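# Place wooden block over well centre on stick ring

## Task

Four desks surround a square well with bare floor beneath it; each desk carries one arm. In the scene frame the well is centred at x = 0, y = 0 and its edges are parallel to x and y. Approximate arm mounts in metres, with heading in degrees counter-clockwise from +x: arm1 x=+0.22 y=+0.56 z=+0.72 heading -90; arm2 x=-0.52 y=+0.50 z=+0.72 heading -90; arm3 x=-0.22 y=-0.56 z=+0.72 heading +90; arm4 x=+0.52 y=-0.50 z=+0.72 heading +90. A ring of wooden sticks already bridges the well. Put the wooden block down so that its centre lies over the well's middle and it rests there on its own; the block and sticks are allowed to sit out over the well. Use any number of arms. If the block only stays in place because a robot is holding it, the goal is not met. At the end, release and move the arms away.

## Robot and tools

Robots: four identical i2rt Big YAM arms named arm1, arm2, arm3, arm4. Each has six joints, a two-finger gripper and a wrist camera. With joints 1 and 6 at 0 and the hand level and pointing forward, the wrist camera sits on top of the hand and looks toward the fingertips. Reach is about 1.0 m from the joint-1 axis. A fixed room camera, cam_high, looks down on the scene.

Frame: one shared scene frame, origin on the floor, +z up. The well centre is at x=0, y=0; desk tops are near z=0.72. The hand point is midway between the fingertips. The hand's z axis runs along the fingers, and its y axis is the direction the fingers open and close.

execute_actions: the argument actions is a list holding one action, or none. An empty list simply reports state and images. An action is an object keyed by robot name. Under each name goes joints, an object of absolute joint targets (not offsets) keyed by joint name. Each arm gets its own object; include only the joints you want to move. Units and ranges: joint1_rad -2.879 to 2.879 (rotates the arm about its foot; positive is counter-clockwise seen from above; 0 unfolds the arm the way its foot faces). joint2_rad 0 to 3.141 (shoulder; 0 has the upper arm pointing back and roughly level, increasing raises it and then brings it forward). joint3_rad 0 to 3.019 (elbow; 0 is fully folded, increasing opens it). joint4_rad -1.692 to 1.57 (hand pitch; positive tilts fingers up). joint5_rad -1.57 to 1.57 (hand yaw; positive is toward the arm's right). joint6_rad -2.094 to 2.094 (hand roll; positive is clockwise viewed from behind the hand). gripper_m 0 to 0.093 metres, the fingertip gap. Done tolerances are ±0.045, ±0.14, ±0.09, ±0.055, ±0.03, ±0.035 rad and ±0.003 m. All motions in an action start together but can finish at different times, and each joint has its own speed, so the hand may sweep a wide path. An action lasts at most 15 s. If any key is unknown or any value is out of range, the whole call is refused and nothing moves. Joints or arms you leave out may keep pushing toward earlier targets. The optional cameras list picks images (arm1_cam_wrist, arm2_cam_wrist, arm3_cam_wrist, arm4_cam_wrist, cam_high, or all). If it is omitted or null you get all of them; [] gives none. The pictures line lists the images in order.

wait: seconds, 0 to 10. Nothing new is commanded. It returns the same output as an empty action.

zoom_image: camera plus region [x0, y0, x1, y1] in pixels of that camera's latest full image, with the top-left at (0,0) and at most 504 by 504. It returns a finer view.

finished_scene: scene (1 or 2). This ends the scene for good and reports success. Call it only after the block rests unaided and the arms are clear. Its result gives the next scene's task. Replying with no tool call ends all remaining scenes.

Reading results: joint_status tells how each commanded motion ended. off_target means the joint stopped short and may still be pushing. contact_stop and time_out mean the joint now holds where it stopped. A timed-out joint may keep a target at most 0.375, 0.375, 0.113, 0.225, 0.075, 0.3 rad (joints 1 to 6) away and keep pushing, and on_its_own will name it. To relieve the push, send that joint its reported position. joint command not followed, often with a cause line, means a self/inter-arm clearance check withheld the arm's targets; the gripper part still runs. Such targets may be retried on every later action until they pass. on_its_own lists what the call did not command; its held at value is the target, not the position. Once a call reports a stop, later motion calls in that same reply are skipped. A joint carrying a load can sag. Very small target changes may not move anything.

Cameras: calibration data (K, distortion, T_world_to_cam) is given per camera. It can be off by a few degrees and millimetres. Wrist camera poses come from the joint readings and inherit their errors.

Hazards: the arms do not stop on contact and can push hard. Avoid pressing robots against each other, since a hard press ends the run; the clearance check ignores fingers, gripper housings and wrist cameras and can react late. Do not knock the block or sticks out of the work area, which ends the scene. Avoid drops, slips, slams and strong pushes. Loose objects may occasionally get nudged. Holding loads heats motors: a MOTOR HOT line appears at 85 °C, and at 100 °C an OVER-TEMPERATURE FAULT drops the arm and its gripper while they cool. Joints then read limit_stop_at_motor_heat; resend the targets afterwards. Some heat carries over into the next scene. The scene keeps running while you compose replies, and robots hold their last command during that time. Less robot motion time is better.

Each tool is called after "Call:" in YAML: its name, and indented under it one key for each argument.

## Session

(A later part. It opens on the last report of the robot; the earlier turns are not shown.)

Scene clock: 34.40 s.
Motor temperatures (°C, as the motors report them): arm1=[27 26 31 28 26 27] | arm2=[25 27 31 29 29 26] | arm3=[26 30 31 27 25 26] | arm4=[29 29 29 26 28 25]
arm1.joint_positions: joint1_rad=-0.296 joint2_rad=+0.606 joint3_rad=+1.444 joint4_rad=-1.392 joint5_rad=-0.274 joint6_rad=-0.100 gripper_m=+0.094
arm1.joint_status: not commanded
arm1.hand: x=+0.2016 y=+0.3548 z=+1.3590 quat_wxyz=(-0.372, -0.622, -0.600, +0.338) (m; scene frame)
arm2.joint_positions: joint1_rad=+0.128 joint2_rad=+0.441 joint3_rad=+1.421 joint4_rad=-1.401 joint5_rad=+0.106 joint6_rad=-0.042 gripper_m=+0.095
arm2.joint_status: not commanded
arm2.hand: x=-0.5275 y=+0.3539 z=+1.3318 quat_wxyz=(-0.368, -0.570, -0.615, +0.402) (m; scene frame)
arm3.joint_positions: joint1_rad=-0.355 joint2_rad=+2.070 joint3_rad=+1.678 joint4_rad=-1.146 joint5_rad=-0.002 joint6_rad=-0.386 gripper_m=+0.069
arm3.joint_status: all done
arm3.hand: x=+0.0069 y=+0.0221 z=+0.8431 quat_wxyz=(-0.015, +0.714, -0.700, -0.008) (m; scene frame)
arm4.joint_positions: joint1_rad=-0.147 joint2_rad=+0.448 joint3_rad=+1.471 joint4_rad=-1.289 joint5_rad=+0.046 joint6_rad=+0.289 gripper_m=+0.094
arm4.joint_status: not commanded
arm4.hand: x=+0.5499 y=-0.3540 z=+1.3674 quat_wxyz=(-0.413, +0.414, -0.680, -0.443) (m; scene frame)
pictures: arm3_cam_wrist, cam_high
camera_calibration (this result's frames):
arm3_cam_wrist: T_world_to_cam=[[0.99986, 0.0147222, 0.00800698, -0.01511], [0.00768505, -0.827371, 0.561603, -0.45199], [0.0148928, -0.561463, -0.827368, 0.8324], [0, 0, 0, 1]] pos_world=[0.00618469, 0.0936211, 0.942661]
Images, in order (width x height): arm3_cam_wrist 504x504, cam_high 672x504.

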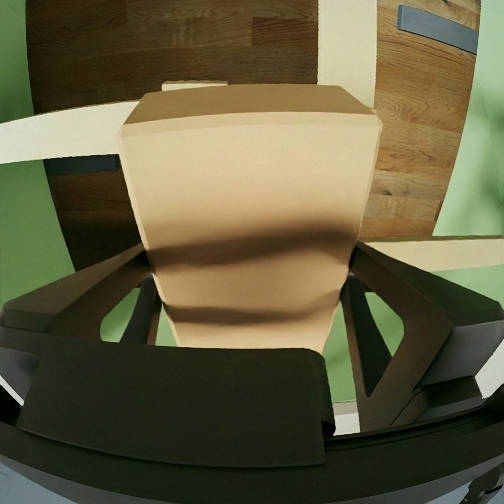

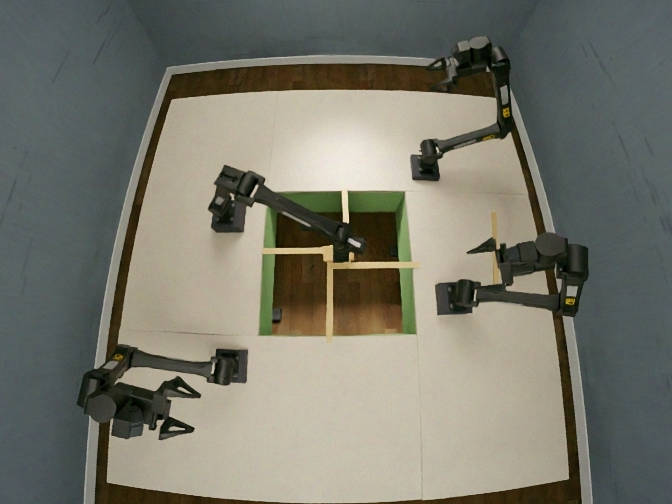

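Call:
execute_actions:
  actions:
    - {"arm3":{"joints":{"joint1_rad":-0.365,"joint2_rad":2.105,"joint3_rad":1.66,"joint4_rad":-1.1}}}
  cameras: []

Call:
wait:
  seconds: 0.5

Scene clock: 36.53 s.
Motor temperatures (°C, as the motors report them): arm1=[27 26 32 28 26 27] | arm2=[25 27 31 29 29 26] | arm3=[26 30 31 27 25 26] | arm4=[29 29 29 26 28 25]
arm1.joint_positions: joint1_rad=-0.296 joint2_rad=+0.606 joint3_rad=+1.444 joint4_rad=-1.392 joint5_rad=-0.274 joint6_rad=-0.100 gripper_m=+0.094
arm1.joint_status: not commanded
arm1.hand: x=+0.2016 y=+0.3548 z=+1.3590 quat_wxyz=(-0.372, -0.622, -0.600, +0.338) (m; scene frame)
arm2.joint_positions: joint1_rad=+0.128 joint2_rad=+0.441 joint3_rad=+1.421 joint4_rad=-1.401 joint5_rad=+0.106 joint6_rad=-0.042 gripper_m=+0.095
arm2.joint_status: not commanded
arm2.hand: x=-0.5275 y=+0.3539 z=+1.3318 quat_wxyz=(-0.368, -0.570, -0.615, +0.402) (m; scene frame)
arm3.joint_positions: joint1_rad=-0.355 joint2_rad=+2.102 joint3_rad=+1.657 joint4_rad=-1.114 joint5_rad=-0.002 joint6_rad=-0.386 gripper_m=+0.069
arm3.joint_status: all done
arm3.hand: x=+0.0056 y=+0.0187 z=+0.8168 quat_wxyz=(-0.006, +0.714, -0.700, -0.004) (m; scene frame)
arm4.joint_positions: joint1_rad=-0.147 joint2_rad=+0.448 joint3_rad=+1.471 joint4_rad=-1.289 joint5_rad=+0.046 joint6_rad=+0.289 gripper_m=+0.094
arm4.joint_status: not commanded
arm4.hand: x=+0.5499 y=-0.3540 z=+1.3674 quat_wxyz=(-0.413, +0.414, -0.680, -0.443) (m; scene frame)
pictures: none
No camera images: the call's "cameras" was empty. Leave "cameras" out to get every camera's image.

Scene clock: 37.03 s.
Motor temperatures (°C, as the motors report them): arm1=[27 26 32 28 26 27] | arm2=[25 27 31 29 29 26] | arm3=[26 30 31 27 25 26] | arm4=[29 29 29 26 28 25]
arm1.joint_positions: joint1_rad=-0.296 joint2_rad=+0.606 joint3_rad=+1.444 joint4_rad=-1.392 joint5_rad=-0.274 joint6_rad=-0.100 gripper_m=+0.094
arm1.joint_status: not commanded
arm1.hand: x=+0.2016 y=+0.3548 z=+1.3590 quat_wxyz=(-0.372, -0.622, -0.600, +0.338) (m; scene frame)
arm2.joint_positions: joint1_rad=+0.128 joint2_rad=+0.441 joint3_rad=+1.421 joint4_rad=-1.401 joint5_rad=+0.106 joint6_rad=-0.042 gripper_m=+0.095
arm2.joint_status: not commanded
arm2.hand: x=-0.5275 y=+0.3539 z=+1.3318 quat_wxyz=(-0.368, -0.570, -0.615, +0.402) (m; scene frame)
arm3.joint_positions: joint1_rad=-0.355 joint2_rad=+2.102 joint3_rad=+1.657 joint4_rad=-1.114 joint5_rad=-0.002 joint6_rad=-0.386 gripper_m=+0.069
arm3.joint_status: all done
arm3.hand: x=+0.0056 y=+0.0187 z=+0.8168 quat_wxyz=(-0.006, +0.714, -0.700, -0.004) (m; scene frame)
arm4.joint_positions: joint1_rad=-0.147 joint2_rad=+0.448 joint3_rad=+1.471 joint4_rad=-1.289 joint5_rad=+0.046 joint6_rad=+0.289 gripper_m=+0.094
arm4.joint_status: not commanded
arm4.hand: x=+0.5499 y=-0.3540 z=+1.3674 quat_wxyz=(-0.413, +0.414, -0.680, -0.443) (m; scene frame)
wait: 0.50 s; at rest by 0.27 s
pictures: arm1_cam_wrist, arm2_cam_wrist, arm3_cam_wrist, arm4_cam_wrist, cam_high
camera_calibration (this result's frames):
arm3_cam_wrist: T_world_to_cam=[[0.99989, 0.014816, 0.000473585, -0.00735046], [0.0118271, -0.816626, 0.577046, -0.452921], [0.00893623, -0.576977, -0.816712, 0.800364], [0, 0, 0, 1]] pos_world=[0.00555416, 0.0920334, 0.915026]
Images, in order (width x height): arm1_cam_wrist 504x504, arm2_cam_wrist 504x504, arm3_cam_wrist 504x504, arm4_cam_wrist 504x504, cam_high 672x504.

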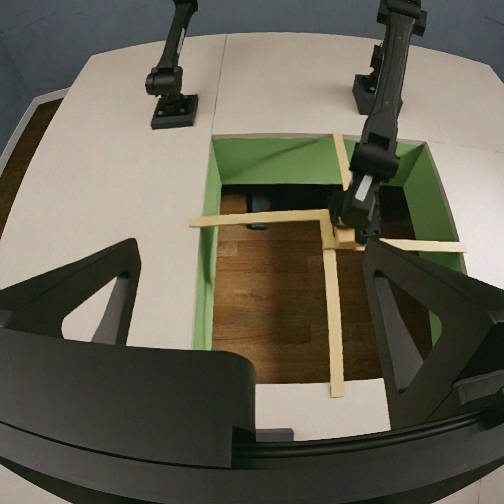

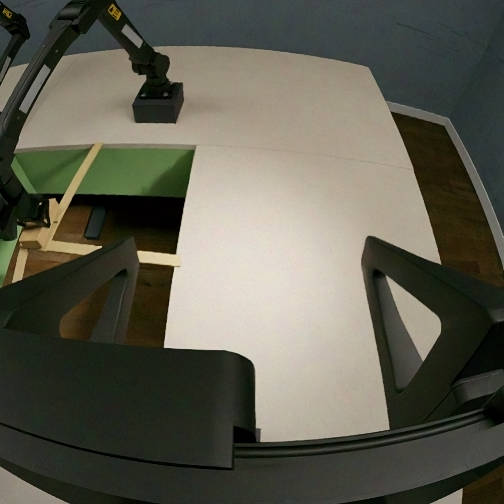

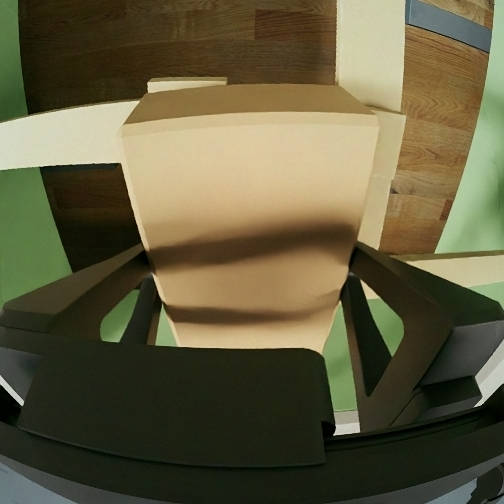

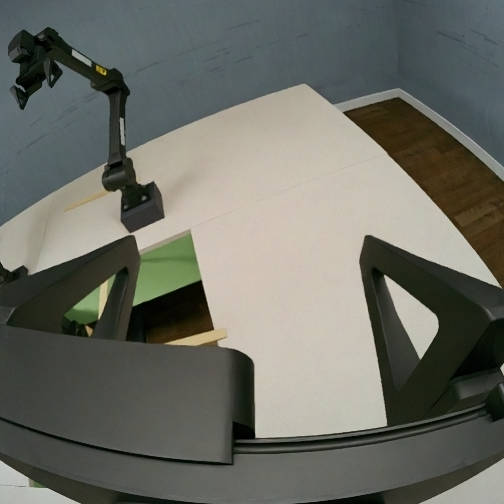

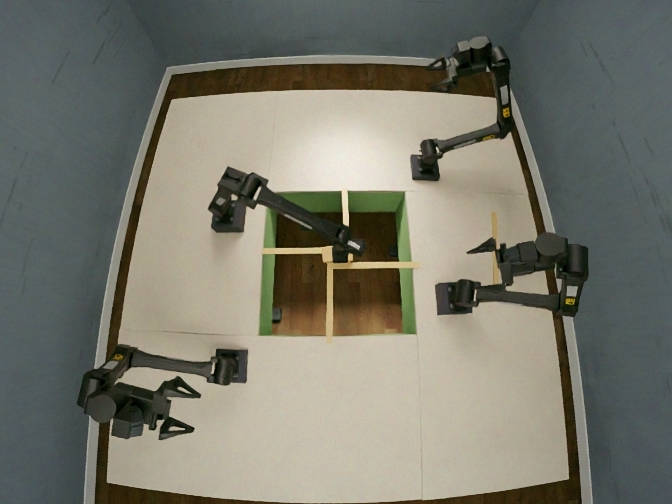

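Call:
execute_actions:
  actions:
    - {"arm3":{"joints":{"joint3_rad":1.642}}}
  cameras: []

Call:
execute_actions:
  actions:
    - {"arm3":{"joints":{"gripper_m":0.093}}}
  cameras: []

Call:
execute_actions:
  actions:
    - {"arm3":{"joints":{"joint2_rad":1.2}}}
  cameras: ["cam_high"]

Scene clock: 38.77 s.
Motor temperatures (°C, as the motors report them): arm1=[27 26 32 28 26 27] | arm2=[25 27 31 29 29 26] | arm3=[26 31 31 27 25 26] | arm4=[29 29 29 26 28 25]
arm1.joint_positions: joint1_rad=-0.296 joint2_rad=+0.606 joint3_rad=+1.444 joint4_rad=-1.392 joint5_rad=-0.274 joint6_rad=-0.100 gripper_m=+0.094
arm1.joint_status: not commanded
arm1.hand: x=+0.2016 y=+0.3548 z=+1.3590 quat_wxyz=(-0.372, -0.622, -0.600, +0.338) (m; scene frame)
arm2.joint_positions: joint1_rad=+0.128 joint2_rad=+0.441 joint3_rad=+1.421 joint4_rad=-1.401 joint5_rad=+0.106 joint6_rad=-0.042 gripper_m=+0.095
arm2.joint_status: not commanded
arm2.hand: x=-0.5275 y=+0.3539 z=+1.3318 quat_wxyz=(-0.368, -0.570, -0.615, +0.402) (m; scene frame)
arm3.joint_positions: joint1_rad=-0.355 joint2_rad=+2.102 joint3_rad=+1.644 joint4_rad=-1.112 joint5_rad=-0.002 joint6_rad=-0.386 gripper_m=+0.069
arm3.joint_status: all done
arm3.hand: x=+0.0039 y=+0.0138 z=+0.8122 quat_wxyz=(-0.001, +0.714, -0.701, -0.002) (m; scene frame)
arm4.joint_positions: joint1_rad=-0.147 joint2_rad=+0.448 joint3_rad=+1.471 joint4_rad=-1.289 joint5_rad=+0.046 joint6_rad=+0.289 gripper_m=+0.094
arm4.joint_status: not commanded
arm4.hand: x=+0.5499 y=-0.3540 z=+1.3674 quat_wxyz=(-0.413, +0.414, -0.680, -0.443) (m; scene frame)
pictures: none
No camera images: the call's "cameras" was empty. Leave "cameras" out to get every camera's image.

Scene clock: 39.33 s.
Motor temperatures (°C, as the motors report them): arm1=[27 26 32 28 26 27] | arm2=[25 27 31 29 29 26] | arm3=[26 31 31 27 25 26] | arm4=[29 29 29 26 28 25]
arm1.joint_positions: joint1_rad=-0.296 joint2_rad=+0.606 joint3_rad=+1.444 joint4_rad=-1.392 joint5_rad=-0.274 joint6_rad=-0.100 gripper_m=+0.094
arm1.joint_status: not commanded
arm1.hand: x=+0.2016 y=+0.3548 z=+1.3590 quat_wxyz=(-0.372, -0.622, -0.600, +0.338) (m; scene frame)
arm2.joint_positions: joint1_rad=+0.128 joint2_rad=+0.441 joint3_rad=+1.421 joint4_rad=-1.401 joint5_rad=+0.106 joint6_rad=-0.042 gripper_m=+0.095
arm2.joint_status: not commanded
arm2.hand: x=-0.5275 y=+0.3539 z=+1.3318 quat_wxyz=(-0.368, -0.570, -0.615, +0.402) (m; scene frame)
arm3.joint_positions: joint1_rad=-0.355 joint2_rad=+2.102 joint3_rad=+1.644 joint4_rad=-1.112 joint5_rad=-0.002 joint6_rad=-0.386 gripper_m=+0.093
arm3.joint_status: all done
arm3.hand: x=+0.0039 y=+0.0138 z=+0.8122 quat_wxyz=(-0.001, +0.714, -0.701, -0.002) (m; scene frame)
arm4.joint_positions: joint1_rad=-0.147 joint2_rad=+0.448 joint3_rad=+1.471 joint4_rad=-1.289 joint5_rad=+0.046 joint6_rad=+0.289 gripper_m=+0.094
arm4.joint_status: not commanded
arm4.hand: x=+0.5499 y=-0.3540 z=+1.3674 quat_wxyz=(-0.413, +0.414, -0.680, -0.443) (m; scene frame)
pictures: none
No camera images: the call's "cameras" was empty. Leave "cameras" out to get every camera's image.

Scene clock: 41.03 s.
Motor temperatures (°C, as the motors report them): arm1=[27 26 32 28 26 27] | arm2=[25 27 31 29 29 26] | arm3=[26 31 31 27 25 26] | arm4=[29 29 29 26 28 25]
arm1.joint_positions: joint1_rad=-0.296 joint2_rad=+0.606 joint3_rad=+1.444 joint4_rad=-1.392 joint5_rad=-0.274 joint6_rad=-0.100 gripper_m=+0.094
arm1.joint_status: not commanded
arm1.hand: x=+0.2016 y=+0.3548 z=+1.3590 quat_wxyz=(-0.372, -0.622, -0.600, +0.338) (m; scene frame)
arm2.joint_positions: joint1_rad=+0.128 joint2_rad=+0.441 joint3_rad=+1.421 joint4_rad=-1.401 joint5_rad=+0.106 joint6_rad=-0.042 gripper_m=+0.095
arm2.joint_status: not commanded
arm2.hand: x=-0.5275 y=+0.3539 z=+1.3318 quat_wxyz=(-0.368, -0.570, -0.615, +0.402) (m; scene frame)
arm3.joint_positions: joint1_rad=-0.355 joint2_rad=+1.199 joint3_rad=+1.633 joint4_rad=-1.110 joint5_rad=-0.002 joint6_rad=-0.386 gripper_m=+0.093
arm3.joint_status: all done
arm3.hand: x=-0.0424 y=-0.1077 z=+1.3188 quat_wxyz=(-0.397, +0.643, -0.631, -0.174) (m; scene frame)
arm4.joint_positions: joint1_rad=-0.147 joint2_rad=+0.448 joint3_rad=+1.471 joint4_rad=-1.289 joint5_rad=+0.046 joint6_rad=+0.289 gripper_m=+0.094
arm4.joint_status: not commanded
arm4.hand: x=+0.5499 y=-0.3540 z=+1.3674 quat_wxyz=(-0.413, +0.414, -0.680, -0.443) (m; scene frame)
pictures: cam_high
Images, in order (width x height): cam_high 672x504.

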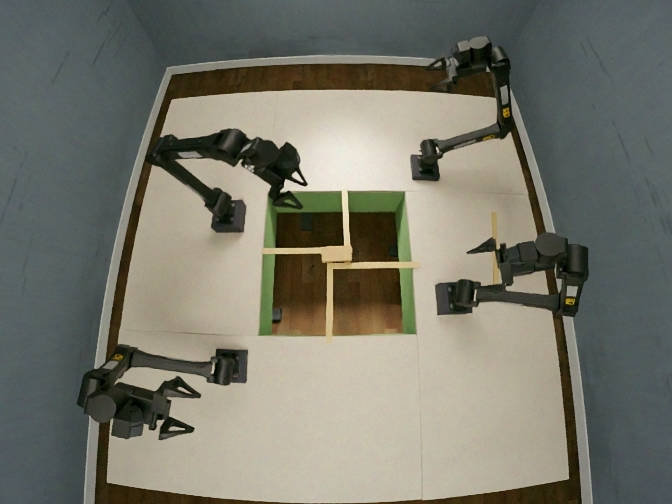

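Call:
finished_scene:
  scene: 1

The scene is finished: the task was done.


## Next scene

The same job, from a new start.

Call:
execute_actions:
  actions: []
  cameras: ["cam_high"]

Call:
zoom_image:
  camera: "cam_high"
  region: [160, 120, 520, 400]

Scene clock: 0.00 s.
Motor temperatures (°C, as the motors report them): arm1=[27 26 26 27 26 27] | arm2=[25 27 28 28 29 26] | arm3=[26 28 27 27 25 26] | arm4=[29 28 26 26 28 25]
arm1.joint_positions: joint1_rad=-0.061 joint2_rad=+0.609 joint3_rad=+1.427 joint4_rad=-1.432 joint5_rad=+0.211 joint6_rad=-0.083 gripper_m=+0.094
arm1.joint_status: not commanded
arm1.hand: x=+0.1692 y=+0.3607 z=+1.3408 quat_wxyz=(-0.235, -0.649, -0.597, +0.410) (m; scene frame)
arm2.joint_positions: joint1_rad=+0.130 joint2_rad=+0.426 joint3_rad=+1.453 joint4_rad=-1.405 joint5_rad=-0.057 joint6_rad=+0.141 gripper_m=+0.095
arm2.joint_status: not commanded
arm2.hand: x=-0.5009 y=+0.3705 z=+1.3464 quat_wxyz=(-0.460, -0.584, -0.585, +0.323) (m; scene frame)
arm3.joint_positions: joint1_rad=-0.320 joint2_rad=+0.509 joint3_rad=+1.410 joint4_rad=-1.477 joint5_rad=+0.277 joint6_rad=-0.176 gripper_m=+0.094
arm3.joint_status: not commanded
arm3.hand: x=-0.1193 y=-0.4234 z=+1.3465 quat_wxyz=(-0.469, +0.515, -0.704, -0.135) (m; scene frame)
arm4.joint_positions: joint1_rad=-0.250 joint2_rad=+0.537 joint3_rad=+1.415 joint4_rad=-1.442 joint5_rad=-0.199 joint6_rad=-0.039 gripper_m=+0.094
arm4.joint_status: not commanded
arm4.hand: x=+0.5329 y=-0.3149 z=+1.2969 quat_wxyz=(-0.334, +0.583, -0.651, -0.353) (m; scene frame)
pictures: cam_high
Images, in order (width x height): cam_high 672x504.

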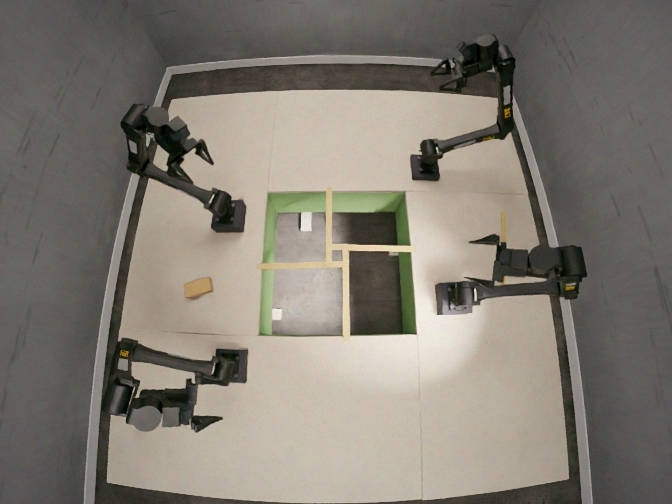

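Region (160, 120, 520, 400) of cam_high's 672x504 image, scaled by 1.400, with more detail than that image has.

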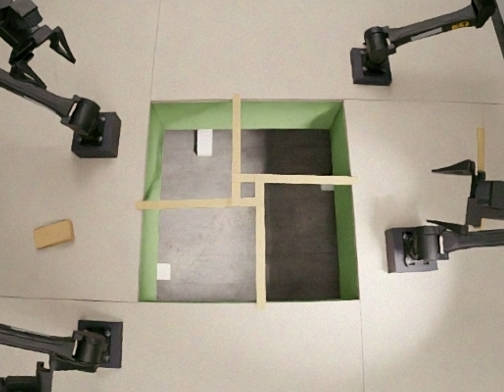

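Call:
execute_actions:
  actions:
    - {"arm3":{"joints":{"joint1_rad":-1.93,"joint2_rad":1.52,"joint3_rad":1.02,"joint4_rad":-1.07,"joint5_rad":0,"joint6_rad":0.9}}}
  cameras: ["arm3_cam_wrist"]

Scene clock: 3.43 s.
Motor temperatures (°C, as the motors report them): arm1=[27 26 28 27 26 27] | arm2=[25 27 28 29 29 26] | arm3=[26 28 27 27 25 26] | arm4=[29 28 27 26 28 25]
arm1.joint_positions: joint1_rad=-0.061 joint2_rad=+0.609 joint3_rad=+1.427 joint4_rad=-1.432 joint5_rad=+0.211 joint6_rad=-0.083 gripper_m=+0.094
arm1.joint_status: not commanded
arm1.hand: x=+0.1692 y=+0.3607 z=+1.3408 quat_wxyz=(-0.235, -0.649, -0.597, +0.410) (m; scene frame)
arm2.joint_positions: joint1_rad=+0.130 joint2_rad=+0.426 joint3_rad=+1.453 joint4_rad=-1.405 joint5_rad=-0.057 joint6_rad=+0.141 gripper_m=+0.095
arm2.joint_status: not commanded
arm2.hand: x=-0.5009 y=+0.3705 z=+1.3464 quat_wxyz=(-0.460, -0.584, -0.585, +0.323) (m; scene frame)
arm3.joint_positions: joint1_rad=-1.933 joint2_rad=+1.515 joint3_rad=+1.026 joint4_rad=-1.077 joint5_rad=+0.000 joint6_rad=+0.886 gripper_m=+0.094
arm3.joint_status: all done
arm3.hand: x=+0.1614 y=-0.7092 z=+0.8898 quat_wxyz=(-0.002, -0.589, -0.808, -0.002) (m; scene frame)
arm4.joint_positions: joint1_rad=-0.250 joint2_rad=+0.537 joint3_rad=+1.415 joint4_rad=-1.442 joint5_rad=-0.199 joint6_rad=-0.039 gripper_m=+0.094
arm4.joint_status: not commanded
arm4.hand: x=+0.5329 y=-0.3149 z=+1.2969 quat_wxyz=(-0.334, +0.583, -0.651, -0.353) (m; scene frame)
pictures: arm3_cam_wrist
camera_calibration (this result's frames):
arm3_cam_wrist: T_world_to_cam=[[-0.95318, -0.302328, -0.00675007, -0.0557239], [-0.248255, 0.769565, 0.588336, 0.0655778], [-0.172675, 0.562466, -0.808589, 1.26883], [0, 0, 0, 1]] pos_world=[0.182262, -0.780989, 0.987007]
Images, in order (width x height): arm3_cam_wrist 504x504.

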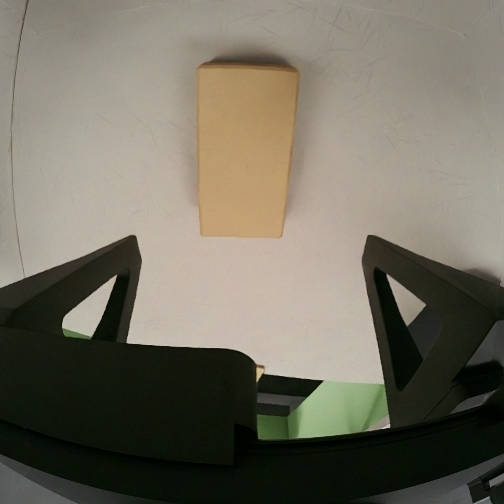

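Call:
execute_actions:
  actions:
    - {"arm3":{"joints":{"joint1_rad":-1.915,"joint2_rad":1.79,"joint3_rad":0.895,"joint4_rad":-0.66}}}
  cameras: ["arm3_cam_wrist"]

Call:
execute_actions:
  actions:
    - {"arm3":{"joints":{"gripper_m":0.05}}}
  cameras: []

Call:
execute_actions:
  actions:
    - {"arm3":{"joints":{"joint2_rad":1.55,"joint3_rad":1.15,"joint4_rad":-1.1}}}
  cameras: []

Call:
execute_actions:
  actions:
    - {"arm3":{"joints":{"joint1_rad":-0.375,"joint2_rad":1.95,"joint3_rad":1.62,"joint4_rad":-1.1,"joint6_rad":-0.375}}}
  cameras: []

Call:
execute_actions:
  actions:
    - {"arm3":{"joints":{"joint2_rad":2.05}}}
  cameras: ["arm3_cam_wrist","cam_high"]

Scene clock: 6.87 s.
Motor temperatures (°C, as the motors report them): arm1=[27 26 29 28 26 27] | arm2=[25 27 29 29 29 26] | arm3=[26 28 28 27 25 26] | arm4=[29 28 28 26 28 25]
arm1.joint_positions: joint1_rad=-0.061 joint2_rad=+0.609 joint3_rad=+1.427 joint4_rad=-1.432 joint5_rad=+0.211 joint6_rad=-0.083 gripper_m=+0.094
arm1.joint_status: not commanded
arm1.hand: x=+0.1692 y=+0.3607 z=+1.3408 quat_wxyz=(-0.235, -0.649, -0.597, +0.410) (m; scene frame)
arm2.joint_positions: joint1_rad=+0.130 joint2_rad=+0.426 joint3_rad=+1.453 joint4_rad=-1.405 joint5_rad=-0.057 joint6_rad=+0.141 gripper_m=+0.095
arm2.joint_status: not commanded
arm2.hand: x=-0.5009 y=+0.3705 z=+1.3464 quat_wxyz=(-0.460, -0.584, -0.585, +0.323) (m; scene frame)
arm3.joint_positions: joint1_rad=-1.925 joint2_rad=+1.780 joint3_rad=+0.900 joint4_rad=-0.674 joint5_rad=-0.003 joint6_rad=+0.888 gripper_m=+0.094
arm3.joint_status: all done
arm3.hand: x=+0.1698 y=-0.7082 z=+0.7491 quat_wxyz=(-0.007, -0.587, -0.810, -0.005) (m; scene frame)
arm4.joint_positions: joint1_rad=-0.250 joint2_rad=+0.537 joint3_rad=+1.415 joint4_rad=-1.442 joint5_rad=-0.199 joint6_rad=-0.039 gripper_m=+0.094
arm4.joint_status: not commanded
arm4.hand: x=+0.5329 y=-0.3149 z=+1.2969 quat_wxyz=(-0.334, +0.583, -0.651, -0.353) (m; scene frame)
pictures: arm3_cam_wrist
camera_calibration (this result's frames):
arm3_cam_wrist: T_world_to_cam=[[-0.95129, -0.307795, -0.0175888, -0.0444152], [-0.259573, 0.768861, 0.584359, 0.154079], [-0.166339, 0.560461, -0.811305, 1.15549], [0, 0, 0, 1]] pos_world=[0.189946, -0.779741, 0.846633]
Images, in order (width x height): arm3_cam_wrist 504x504.

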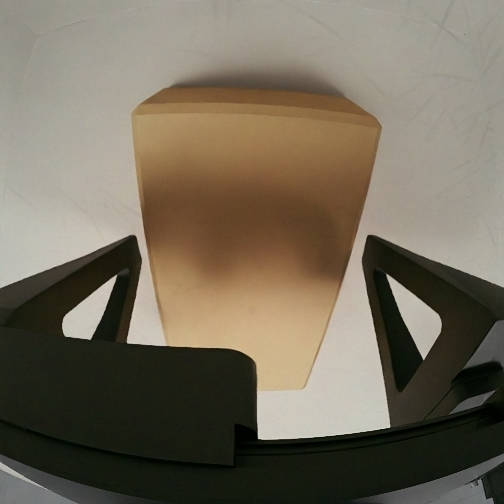

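Scene clock: 7.43 s.
Motor temperatures (°C, as the motors report them): arm1=[27 26 29 28 26 27] | arm2=[25 27 29 29 29 26] | arm3=[26 28 28 27 25 26] | arm4=[29 29 28 26 28 25]
arm1.joint_positions: joint1_rad=-0.061 joint2_rad=+0.609 joint3_rad=+1.427 joint4_rad=-1.432 joint5_rad=+0.211 joint6_rad=-0.083 gripper_m=+0.094
arm1.joint_status: not commanded
arm1.hand: x=+0.1692 y=+0.3607 z=+1.3408 quat_wxyz=(-0.235, -0.649, -0.597, +0.410) (m; scene frame)
arm2.joint_positions: joint1_rad=+0.130 joint2_rad=+0.426 joint3_rad=+1.453 joint4_rad=-1.405 joint5_rad=-0.057 joint6_rad=+0.141 gripper_m=+0.095
arm2.joint_status: not commanded
arm2.hand: x=-0.5009 y=+0.3705 z=+1.3464 quat_wxyz=(-0.460, -0.584, -0.585, +0.323) (m; scene frame)
arm3.joint_positions: joint1_rad=-1.925 joint2_rad=+1.780 joint3_rad=+0.900 joint4_rad=-0.673 joint5_rad=-0.002 joint6_rad=+0.888 gripper_m=+0.069
arm3.joint_status: gripper_m off_target (ended at +0.069, target +0.050)
arm3.hand: x=+0.1701 y=-0.7083 z=+0.7491 quat_wxyz=(-0.007, -0.587, -0.810, -0.004) (m; scene frame)
arm4.joint_positions: joint1_rad=-0.250 joint2_rad=+0.537 joint3_rad=+1.415 joint4_rad=-1.442 joint5_rad=-0.199 joint6_rad=-0.039 gripper_m=+0.094
arm4.joint_status: not commanded
arm4.hand: x=+0.5329 y=-0.3149 z=+1.2969 quat_wxyz=(-0.334, +0.583, -0.651, -0.353) (m; scene frame)
pictures: none
No camera images: the call's "cameras" was empty. Leave "cameras" out to get every camera's image.

Scene clock: 8.70 s.
Motor temperatures (°C, as the motors report them): arm1=[27 26 29 28 26 27] | arm2=[25 27 29 29 29 26] | arm3=[26 28 28 27 25 26] | arm4=[29 29 28 26 28 25]
arm1.joint_positions: joint1_rad=-0.061 joint2_rad=+0.609 joint3_rad=+1.427 joint4_rad=-1.432 joint5_rad=+0.211 joint6_rad=-0.083 gripper_m=+0.094
arm1.joint_status: not commanded
arm1.hand: x=+0.1692 y=+0.3607 z=+1.3408 quat_wxyz=(-0.235, -0.649, -0.597, +0.410) (m; scene frame)
arm2.joint_positions: joint1_rad=+0.130 joint2_rad=+0.426 joint3_rad=+1.453 joint4_rad=-1.405 joint5_rad=-0.057 joint6_rad=+0.141 gripper_m=+0.095
arm2.joint_status: not commanded
arm2.hand: x=-0.5009 y=+0.3705 z=+1.3464 quat_wxyz=(-0.460, -0.584, -0.585, +0.323) (m; scene frame)
arm3.joint_positions: joint1_rad=-1.925 joint2_rad=+1.549 joint3_rad=+1.138 joint4_rad=-1.086 joint5_rad=-0.002 joint6_rad=+0.888 gripper_m=+0.069
arm3.joint_status: all done
arm3.hand: x=+0.2028 y=-0.7214 z=+0.9154 quat_wxyz=(-0.035, -0.587, -0.809, -0.011) (m; scene frame)
arm4.joint_positions: joint1_rad=-0.250 joint2_rad=+0.537 joint3_rad=+1.415 joint4_rad=-1.442 joint5_rad=-0.199 joint6_rad=-0.039 gripper_m=+0.094
arm4.joint_status: not commanded
arm4.hand: x=+0.5329 y=-0.3149 z=+1.2969 quat_wxyz=(-0.334, +0.583, -0.651, -0.353) (m; scene frame)
pictures: none
No camera images: the call's "cameras" was empty. Leave "cameras" out to get every camera's image.

Scene clock: 10.70 s.
Motor temperatures (°C, as the motors report them): arm1=[27 26 30 28 26 27] | arm2=[25 27 30 29 29 26] | arm3=[26 29 29 27 25 26] | arm4=[29 29 29 26 28 25]
arm1.joint_positions: joint1_rad=-0.061 joint2_rad=+0.609 joint3_rad=+1.427 joint4_rad=-1.432 joint5_rad=+0.211 joint6_rad=-0.083 gripper_m=+0.094
arm1.joint_status: not commanded
arm1.hand: x=+0.1692 y=+0.3607 z=+1.3408 quat_wxyz=(-0.235, -0.649, -0.597, +0.410) (m; scene frame)
arm2.joint_positions: joint1_rad=+0.130 joint2_rad=+0.426 joint3_rad=+1.453 joint4_rad=-1.405 joint5_rad=-0.057 joint6_rad=+0.141 gripper_m=+0.095
arm2.joint_status: not commanded
arm2.hand: x=-0.5009 y=+0.3705 z=+1.3464 quat_wxyz=(-0.460, -0.584, -0.585, +0.323) (m; scene frame)
arm3.joint_positions: joint1_rad=-0.367 joint2_rad=+1.970 joint3_rad=+1.594 joint4_rad=-1.094 joint5_rad=-0.003 joint6_rad=-0.360 gripper_m=+0.069
arm3.joint_status: all done
arm3.hand: x=+0.0091 y=+0.0079 z=+0.8726 quat_wxyz=(-0.046, +0.700, -0.713, -0.022) (m; scene frame)
arm4.joint_positions: joint1_rad=-0.250 joint2_rad=+0.537 joint3_rad=+1.415 joint4_rad=-1.442 joint5_rad=-0.199 joint6_rad=-0.039 gripper_m=+0.094
arm4.joint_status: not commanded
arm4.hand: x=+0.5329 y=-0.3149 z=+1.2969 quat_wxyz=(-0.334, +0.583, -0.651, -0.353) (m; scene frame)
pictures: none
No camera images: the call's "cameras" was empty. Leave "cameras" out to get every camera's image.

Scene clock: 11.80 s.
Motor temperatures (°C, as the motors report them): arm1=[27 26 30 28 26 27] | arm2=[25 27 30 29 29 26] | arm3=[26 29 29 27 25 26] | arm4=[29 29 29 26 28 25]
arm1.joint_positions: joint1_rad=-0.061 joint2_rad=+0.609 joint3_rad=+1.427 joint4_rad=-1.432 joint5_rad=+0.211 joint6_rad=-0.083 gripper_m=+0.094
arm1.joint_status: not commanded
arm1.hand: x=+0.1692 y=+0.3607 z=+1.3408 quat_wxyz=(-0.235, -0.649, -0.597, +0.410) (m; scene frame)
arm2.joint_positions: joint1_rad=+0.130 joint2_rad=+0.426 joint3_rad=+1.453 joint4_rad=-1.405 joint5_rad=-0.057 joint6_rad=+0.141 gripper_m=+0.095
arm2.joint_status: not commanded
arm2.hand: x=-0.5009 y=+0.3705 z=+1.3464 quat_wxyz=(-0.460, -0.584, -0.585, +0.323) (m; scene frame)
arm3.joint_positions: joint1_rad=-0.367 joint2_rad=+2.062 joint3_rad=+1.594 joint4_rad=-1.094 joint5_rad=-0.003 joint6_rad=-0.361 gripper_m=+0.069
arm3.joint_status: all done
arm3.hand: x=+0.0060 y=+0.0003 z=+0.8182 quat_wxyz=(-0.004, +0.701, -0.713, -0.004) (m; scene frame)
arm4.joint_positions: joint1_rad=-0.250 joint2_rad=+0.537 joint3_rad=+1.415 joint4_rad=-1.442 joint5_rad=-0.199 joint6_rad=-0.039 gripper_m=+0.094
arm4.joint_status: not commanded
arm4.hand: x=+0.5329 y=-0.3149 z=+1.2969 quat_wxyz=(-0.334, +0.583, -0.651, -0.353) (m; scene frame)
pictures: arm3_cam_wrist, cam_high
camera_calibration (this result's frames):
arm3_cam_wrist: T_world_to_cam=[[0.999768, -0.021411, -0.00222923, -0.00529063], [-0.0161443, -0.814263, 0.580271, -0.471222], [-0.0142393, -0.580101, -0.81442, 0.789173], [0, 0, 0, 1]] pos_world=[0.00891913, 0.0739876, 0.916143]
Images, in order (width x height): arm3_cam_wrist 504x504, cam_high 672x504.

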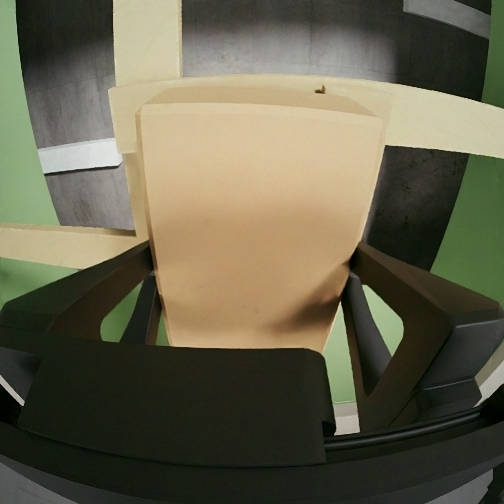

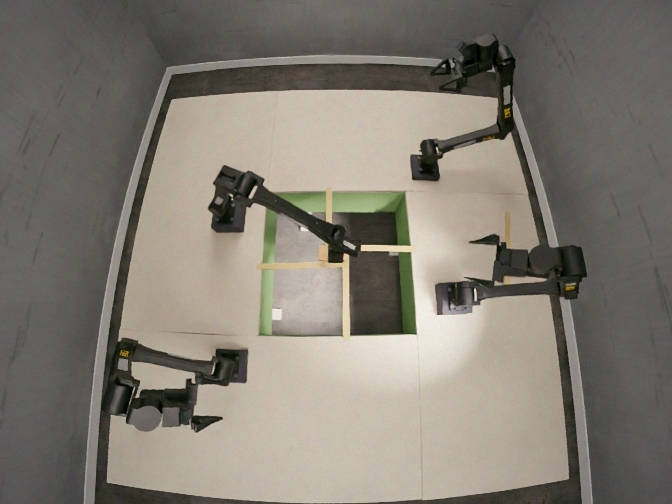

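Call:
execute_actions:
  actions:
    - {"arm3":{"joints":{"joint1_rad":-0.345,"joint3_rad":1.68}}}
  cameras: []

Call:
execute_actions:
  actions:
    - {"arm3":{"joints":{"joint2_rad":2.095,"joint3_rad":1.645,"joint4_rad":-1.12}}}
  cameras: ["arm3_cam_wrist"]

Scene clock: 14.27 s.
Motor temperatures (°C, as the motors report them): arm1=[27 26 30 28 26 27] | arm2=[25 27 30 29 29 26] | arm3=[26 30 30 27 25 26] | arm4=[29 29 29 26 28 25]
arm1.joint_positions: joint1_rad=-0.061 joint2_rad=+0.609 joint3_rad=+1.427 joint4_rad=-1.432 joint5_rad=+0.211 joint6_rad=-0.083 gripper_m=+0.094
arm1.joint_status: not commanded
arm1.hand: x=+0.1692 y=+0.3607 z=+1.3408 quat_wxyz=(-0.235, -0.649, -0.597, +0.410) (m; scene frame)
arm2.joint_positions: joint1_rad=+0.130 joint2_rad=+0.426 joint3_rad=+1.453 joint4_rad=-1.405 joint5_rad=-0.057 joint6_rad=+0.141 gripper_m=+0.095
arm2.joint_status: not commanded
arm2.hand: x=-0.5009 y=+0.3705 z=+1.3464 quat_wxyz=(-0.460, -0.584, -0.585, +0.323) (m; scene frame)
arm3.joint_positions: joint1_rad=-0.351 joint2_rad=+2.062 joint3_rad=+1.629 joint4_rad=-1.094 joint5_rad=-0.003 joint6_rad=-0.361 gripper_m=+0.069
arm3.joint_status: all done
arm3.hand: x=+0.0026 y=+0.0171 z=+0.8305 quat_wxyz=(-0.020, +0.706, -0.708, -0.011) (m; scene frame)
arm4.joint_positions: joint1_rad=-0.250 joint2_rad=+0.537 joint3_rad=+1.415 joint4_rad=-1.442 joint5_rad=-0.199 joint6_rad=-0.039 gripper_m=+0.094
arm4.joint_status: not commanded
arm4.hand: x=+0.5329 y=-0.3149 z=+1.2969 quat_wxyz=(-0.334, +0.583, -0.651, -0.353) (m; scene frame)
pictures: none
No camera images: the call's "cameras" was empty. Leave "cameras" out to get every camera's image.

Scene clock: 15.03 s.
Motor temperatures (°C, as the motors report them): arm1=[27 26 31 28 26 27] | arm2=[25 27 30 29 29 26] | arm3=[26 30 30 27 25 26] | arm4=[29 29 29 26 28 25]
arm1.joint_positions: joint1_rad=-0.061 joint2_rad=+0.609 joint3_rad=+1.427 joint4_rad=-1.432 joint5_rad=+0.211 joint6_rad=-0.083 gripper_m=+0.094
arm1.joint_status: not commanded
arm1.hand: x=+0.1692 y=+0.3607 z=+1.3408 quat_wxyz=(-0.235, -0.649, -0.597, +0.410) (m; scene frame)
arm2.joint_positions: joint1_rad=+0.130 joint2_rad=+0.426 joint3_rad=+1.453 joint4_rad=-1.405 joint5_rad=-0.057 joint6_rad=+0.141 gripper_m=+0.095
arm2.joint_status: not commanded
arm2.hand: x=-0.5009 y=+0.3705 z=+1.3464 quat_wxyz=(-0.460, -0.584, -0.585, +0.323) (m; scene frame)
arm3.joint_positions: joint1_rad=-0.351 joint2_rad=+2.089 joint3_rad=+1.629 joint4_rad=-1.106 joint5_rad=-0.003 joint6_rad=-0.361 gripper_m=+0.069
arm3.joint_status: all done
arm3.hand: x=+0.0006 y=+0.0117 z=+0.8146 quat_wxyz=(-0.003, +0.706, -0.708, -0.003) (m; scene frame)
arm4.joint_positions: joint1_rad=-0.250 joint2_rad=+0.537 joint3_rad=+1.415 joint4_rad=-1.442 joint5_rad=-0.199 joint6_rad=-0.039 gripper_m=+0.094
arm4.joint_status: not commanded
arm4.hand: x=+0.5329 y=-0.3149 z=+1.2969 quat_wxyz=(-0.334, +0.583, -0.651, -0.353) (m; scene frame)
pictures: arm3_cam_wrist
camera_calibration (this result's frames):
arm3_cam_wrist: T_world_to_cam=[[0.999977, -0.00616242, -0.00290254, 0.000748907], [-0.00331679, -0.812676, 0.582707, -0.461941], [-0.00594971, -0.582684, -0.812677, 0.791397], [0, 0, 0, 1]] pos_world=[0.00242753, 0.0857308, 0.912329]
Images, in order (width x height): arm3_cam_wrist 504x504.

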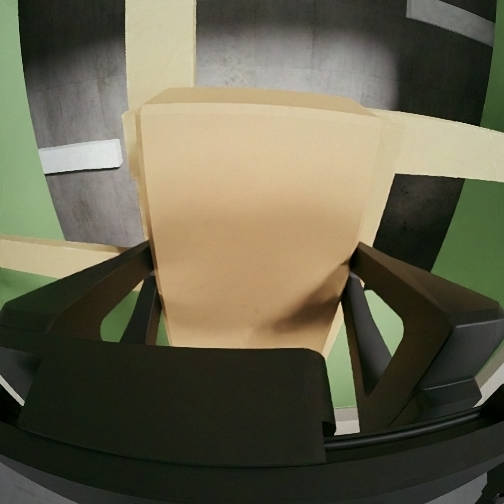

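Call:
execute_actions:
  actions:
    - {"arm3":{"joints":{"gripper_m":0.093}}}
  cameras: []

Call:
execute_actions:
  actions:
    - {"arm3":{"joints":{"joint2_rad":1.2}}}
  cameras: ["cam_high"]

Scene clock: 16.43 s.
Motor temperatures (°C, as the motors report them): arm1=[27 26 31 28 26 27] | arm2=[25 27 30 29 29 26] | arm3=[26 30 30 27 25 26] | arm4=[29 29 30 26 28 25]
arm1.joint_positions: joint1_rad=-0.061 joint2_rad=+0.609 joint3_rad=+1.427 joint4_rad=-1.432 joint5_rad=+0.211 joint6_rad=-0.083 gripper_m=+0.094
arm1.joint_status: not commanded
arm1.hand: x=+0.1692 y=+0.3607 z=+1.3408 quat_wxyz=(-0.235, -0.649, -0.597, +0.410) (m; scene frame)
arm2.joint_positions: joint1_rad=+0.130 joint2_rad=+0.426 joint3_rad=+1.453 joint4_rad=-1.405 joint5_rad=-0.057 joint6_rad=+0.141 gripper_m=+0.095
arm2.joint_status: not commanded
arm2.hand: x=-0.5009 y=+0.3705 z=+1.3464 quat_wxyz=(-0.460, -0.584, -0.585, +0.323) (m; scene frame)
arm3.joint_positions: joint1_rad=-0.351 joint2_rad=+2.089 joint3_rad=+1.629 joint4_rad=-1.106 joint5_rad=-0.003 joint6_rad=-0.361 gripper_m=+0.093
arm3.joint_status: all done
arm3.hand: x=+0.0005 y=+0.0116 z=+0.8146 quat_wxyz=(-0.002, +0.706, -0.708, -0.003) (m; scene frame)
arm4.joint_positions: joint1_rad=-0.250 joint2_rad=+0.537 joint3_rad=+1.415 joint4_rad=-1.442 joint5_rad=-0.199 joint6_rad=-0.039 gripper_m=+0.094
arm4.joint_status: not commanded
arm4.hand: x=+0.5329 y=-0.3149 z=+1.2969 quat_wxyz=(-0.334, +0.583, -0.651, -0.353) (m; scene frame)
pictures: none
No camera images: the call's "cameras" was empty. Leave "cameras" out to get every camera's image.

Scene clock: 18.13 s.
Motor temperatures (°C, as the motors report them): arm1=[27 26 31 28 26 27] | arm2=[25 27 30 29 29 26] | arm3=[26 30 31 27 25 26] | arm4=[29 29 30 26 28 25]
arm1.joint_positions: joint1_rad=-0.061 joint2_rad=+0.609 joint3_rad=+1.427 joint4_rad=-1.432 joint5_rad=+0.211 joint6_rad=-0.083 gripper_m=+0.094
arm1.joint_status: not commanded
arm1.hand: x=+0.1692 y=+0.3607 z=+1.3408 quat_wxyz=(-0.235, -0.649, -0.597, +0.410) (m; scene frame)
arm2.joint_positions: joint1_rad=+0.130 joint2_rad=+0.426 joint3_rad=+1.453 joint4_rad=-1.405 joint5_rad=-0.057 joint6_rad=+0.141 gripper_m=+0.095
arm2.joint_status: not commanded
arm2.hand: x=-0.5009 y=+0.3705 z=+1.3464 quat_wxyz=(-0.460, -0.584, -0.585, +0.323) (m; scene frame)
arm3.joint_positions: joint1_rad=-0.351 joint2_rad=+1.198 joint3_rad=+1.636 joint4_rad=-1.107 joint5_rad=-0.003 joint6_rad=-0.361 gripper_m=+0.093
arm3.joint_status: all done
arm3.hand: x=-0.0442 y=-0.1069 z=+1.3213 quat_wxyz=(-0.398, +0.636, -0.637, -0.181) (m; scene frame)
arm4.joint_positions: joint1_rad=-0.250 joint2_rad=+0.537 joint3_rad=+1.415 joint4_rad=-1.442 joint5_rad=-0.199 joint6_rad=-0.039 gripper_m=+0.094
arm4.joint_status: not commanded
arm4.hand: x=+0.5329 y=-0.3149 z=+1.2969 quat_wxyz=(-0.334, +0.583, -0.651, -0.353) (m; scene frame)
pictures: cam_high
Images, in order (width x height): cam_high 672x504.

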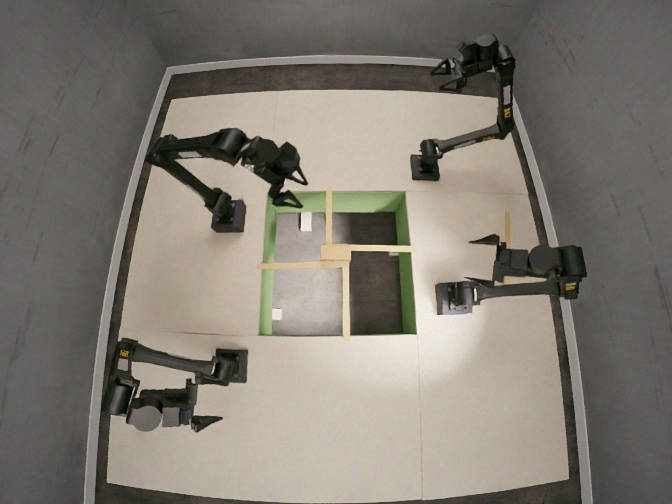

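Call:
finished_scene:
  scene: 2

The scene is finished: the task was done.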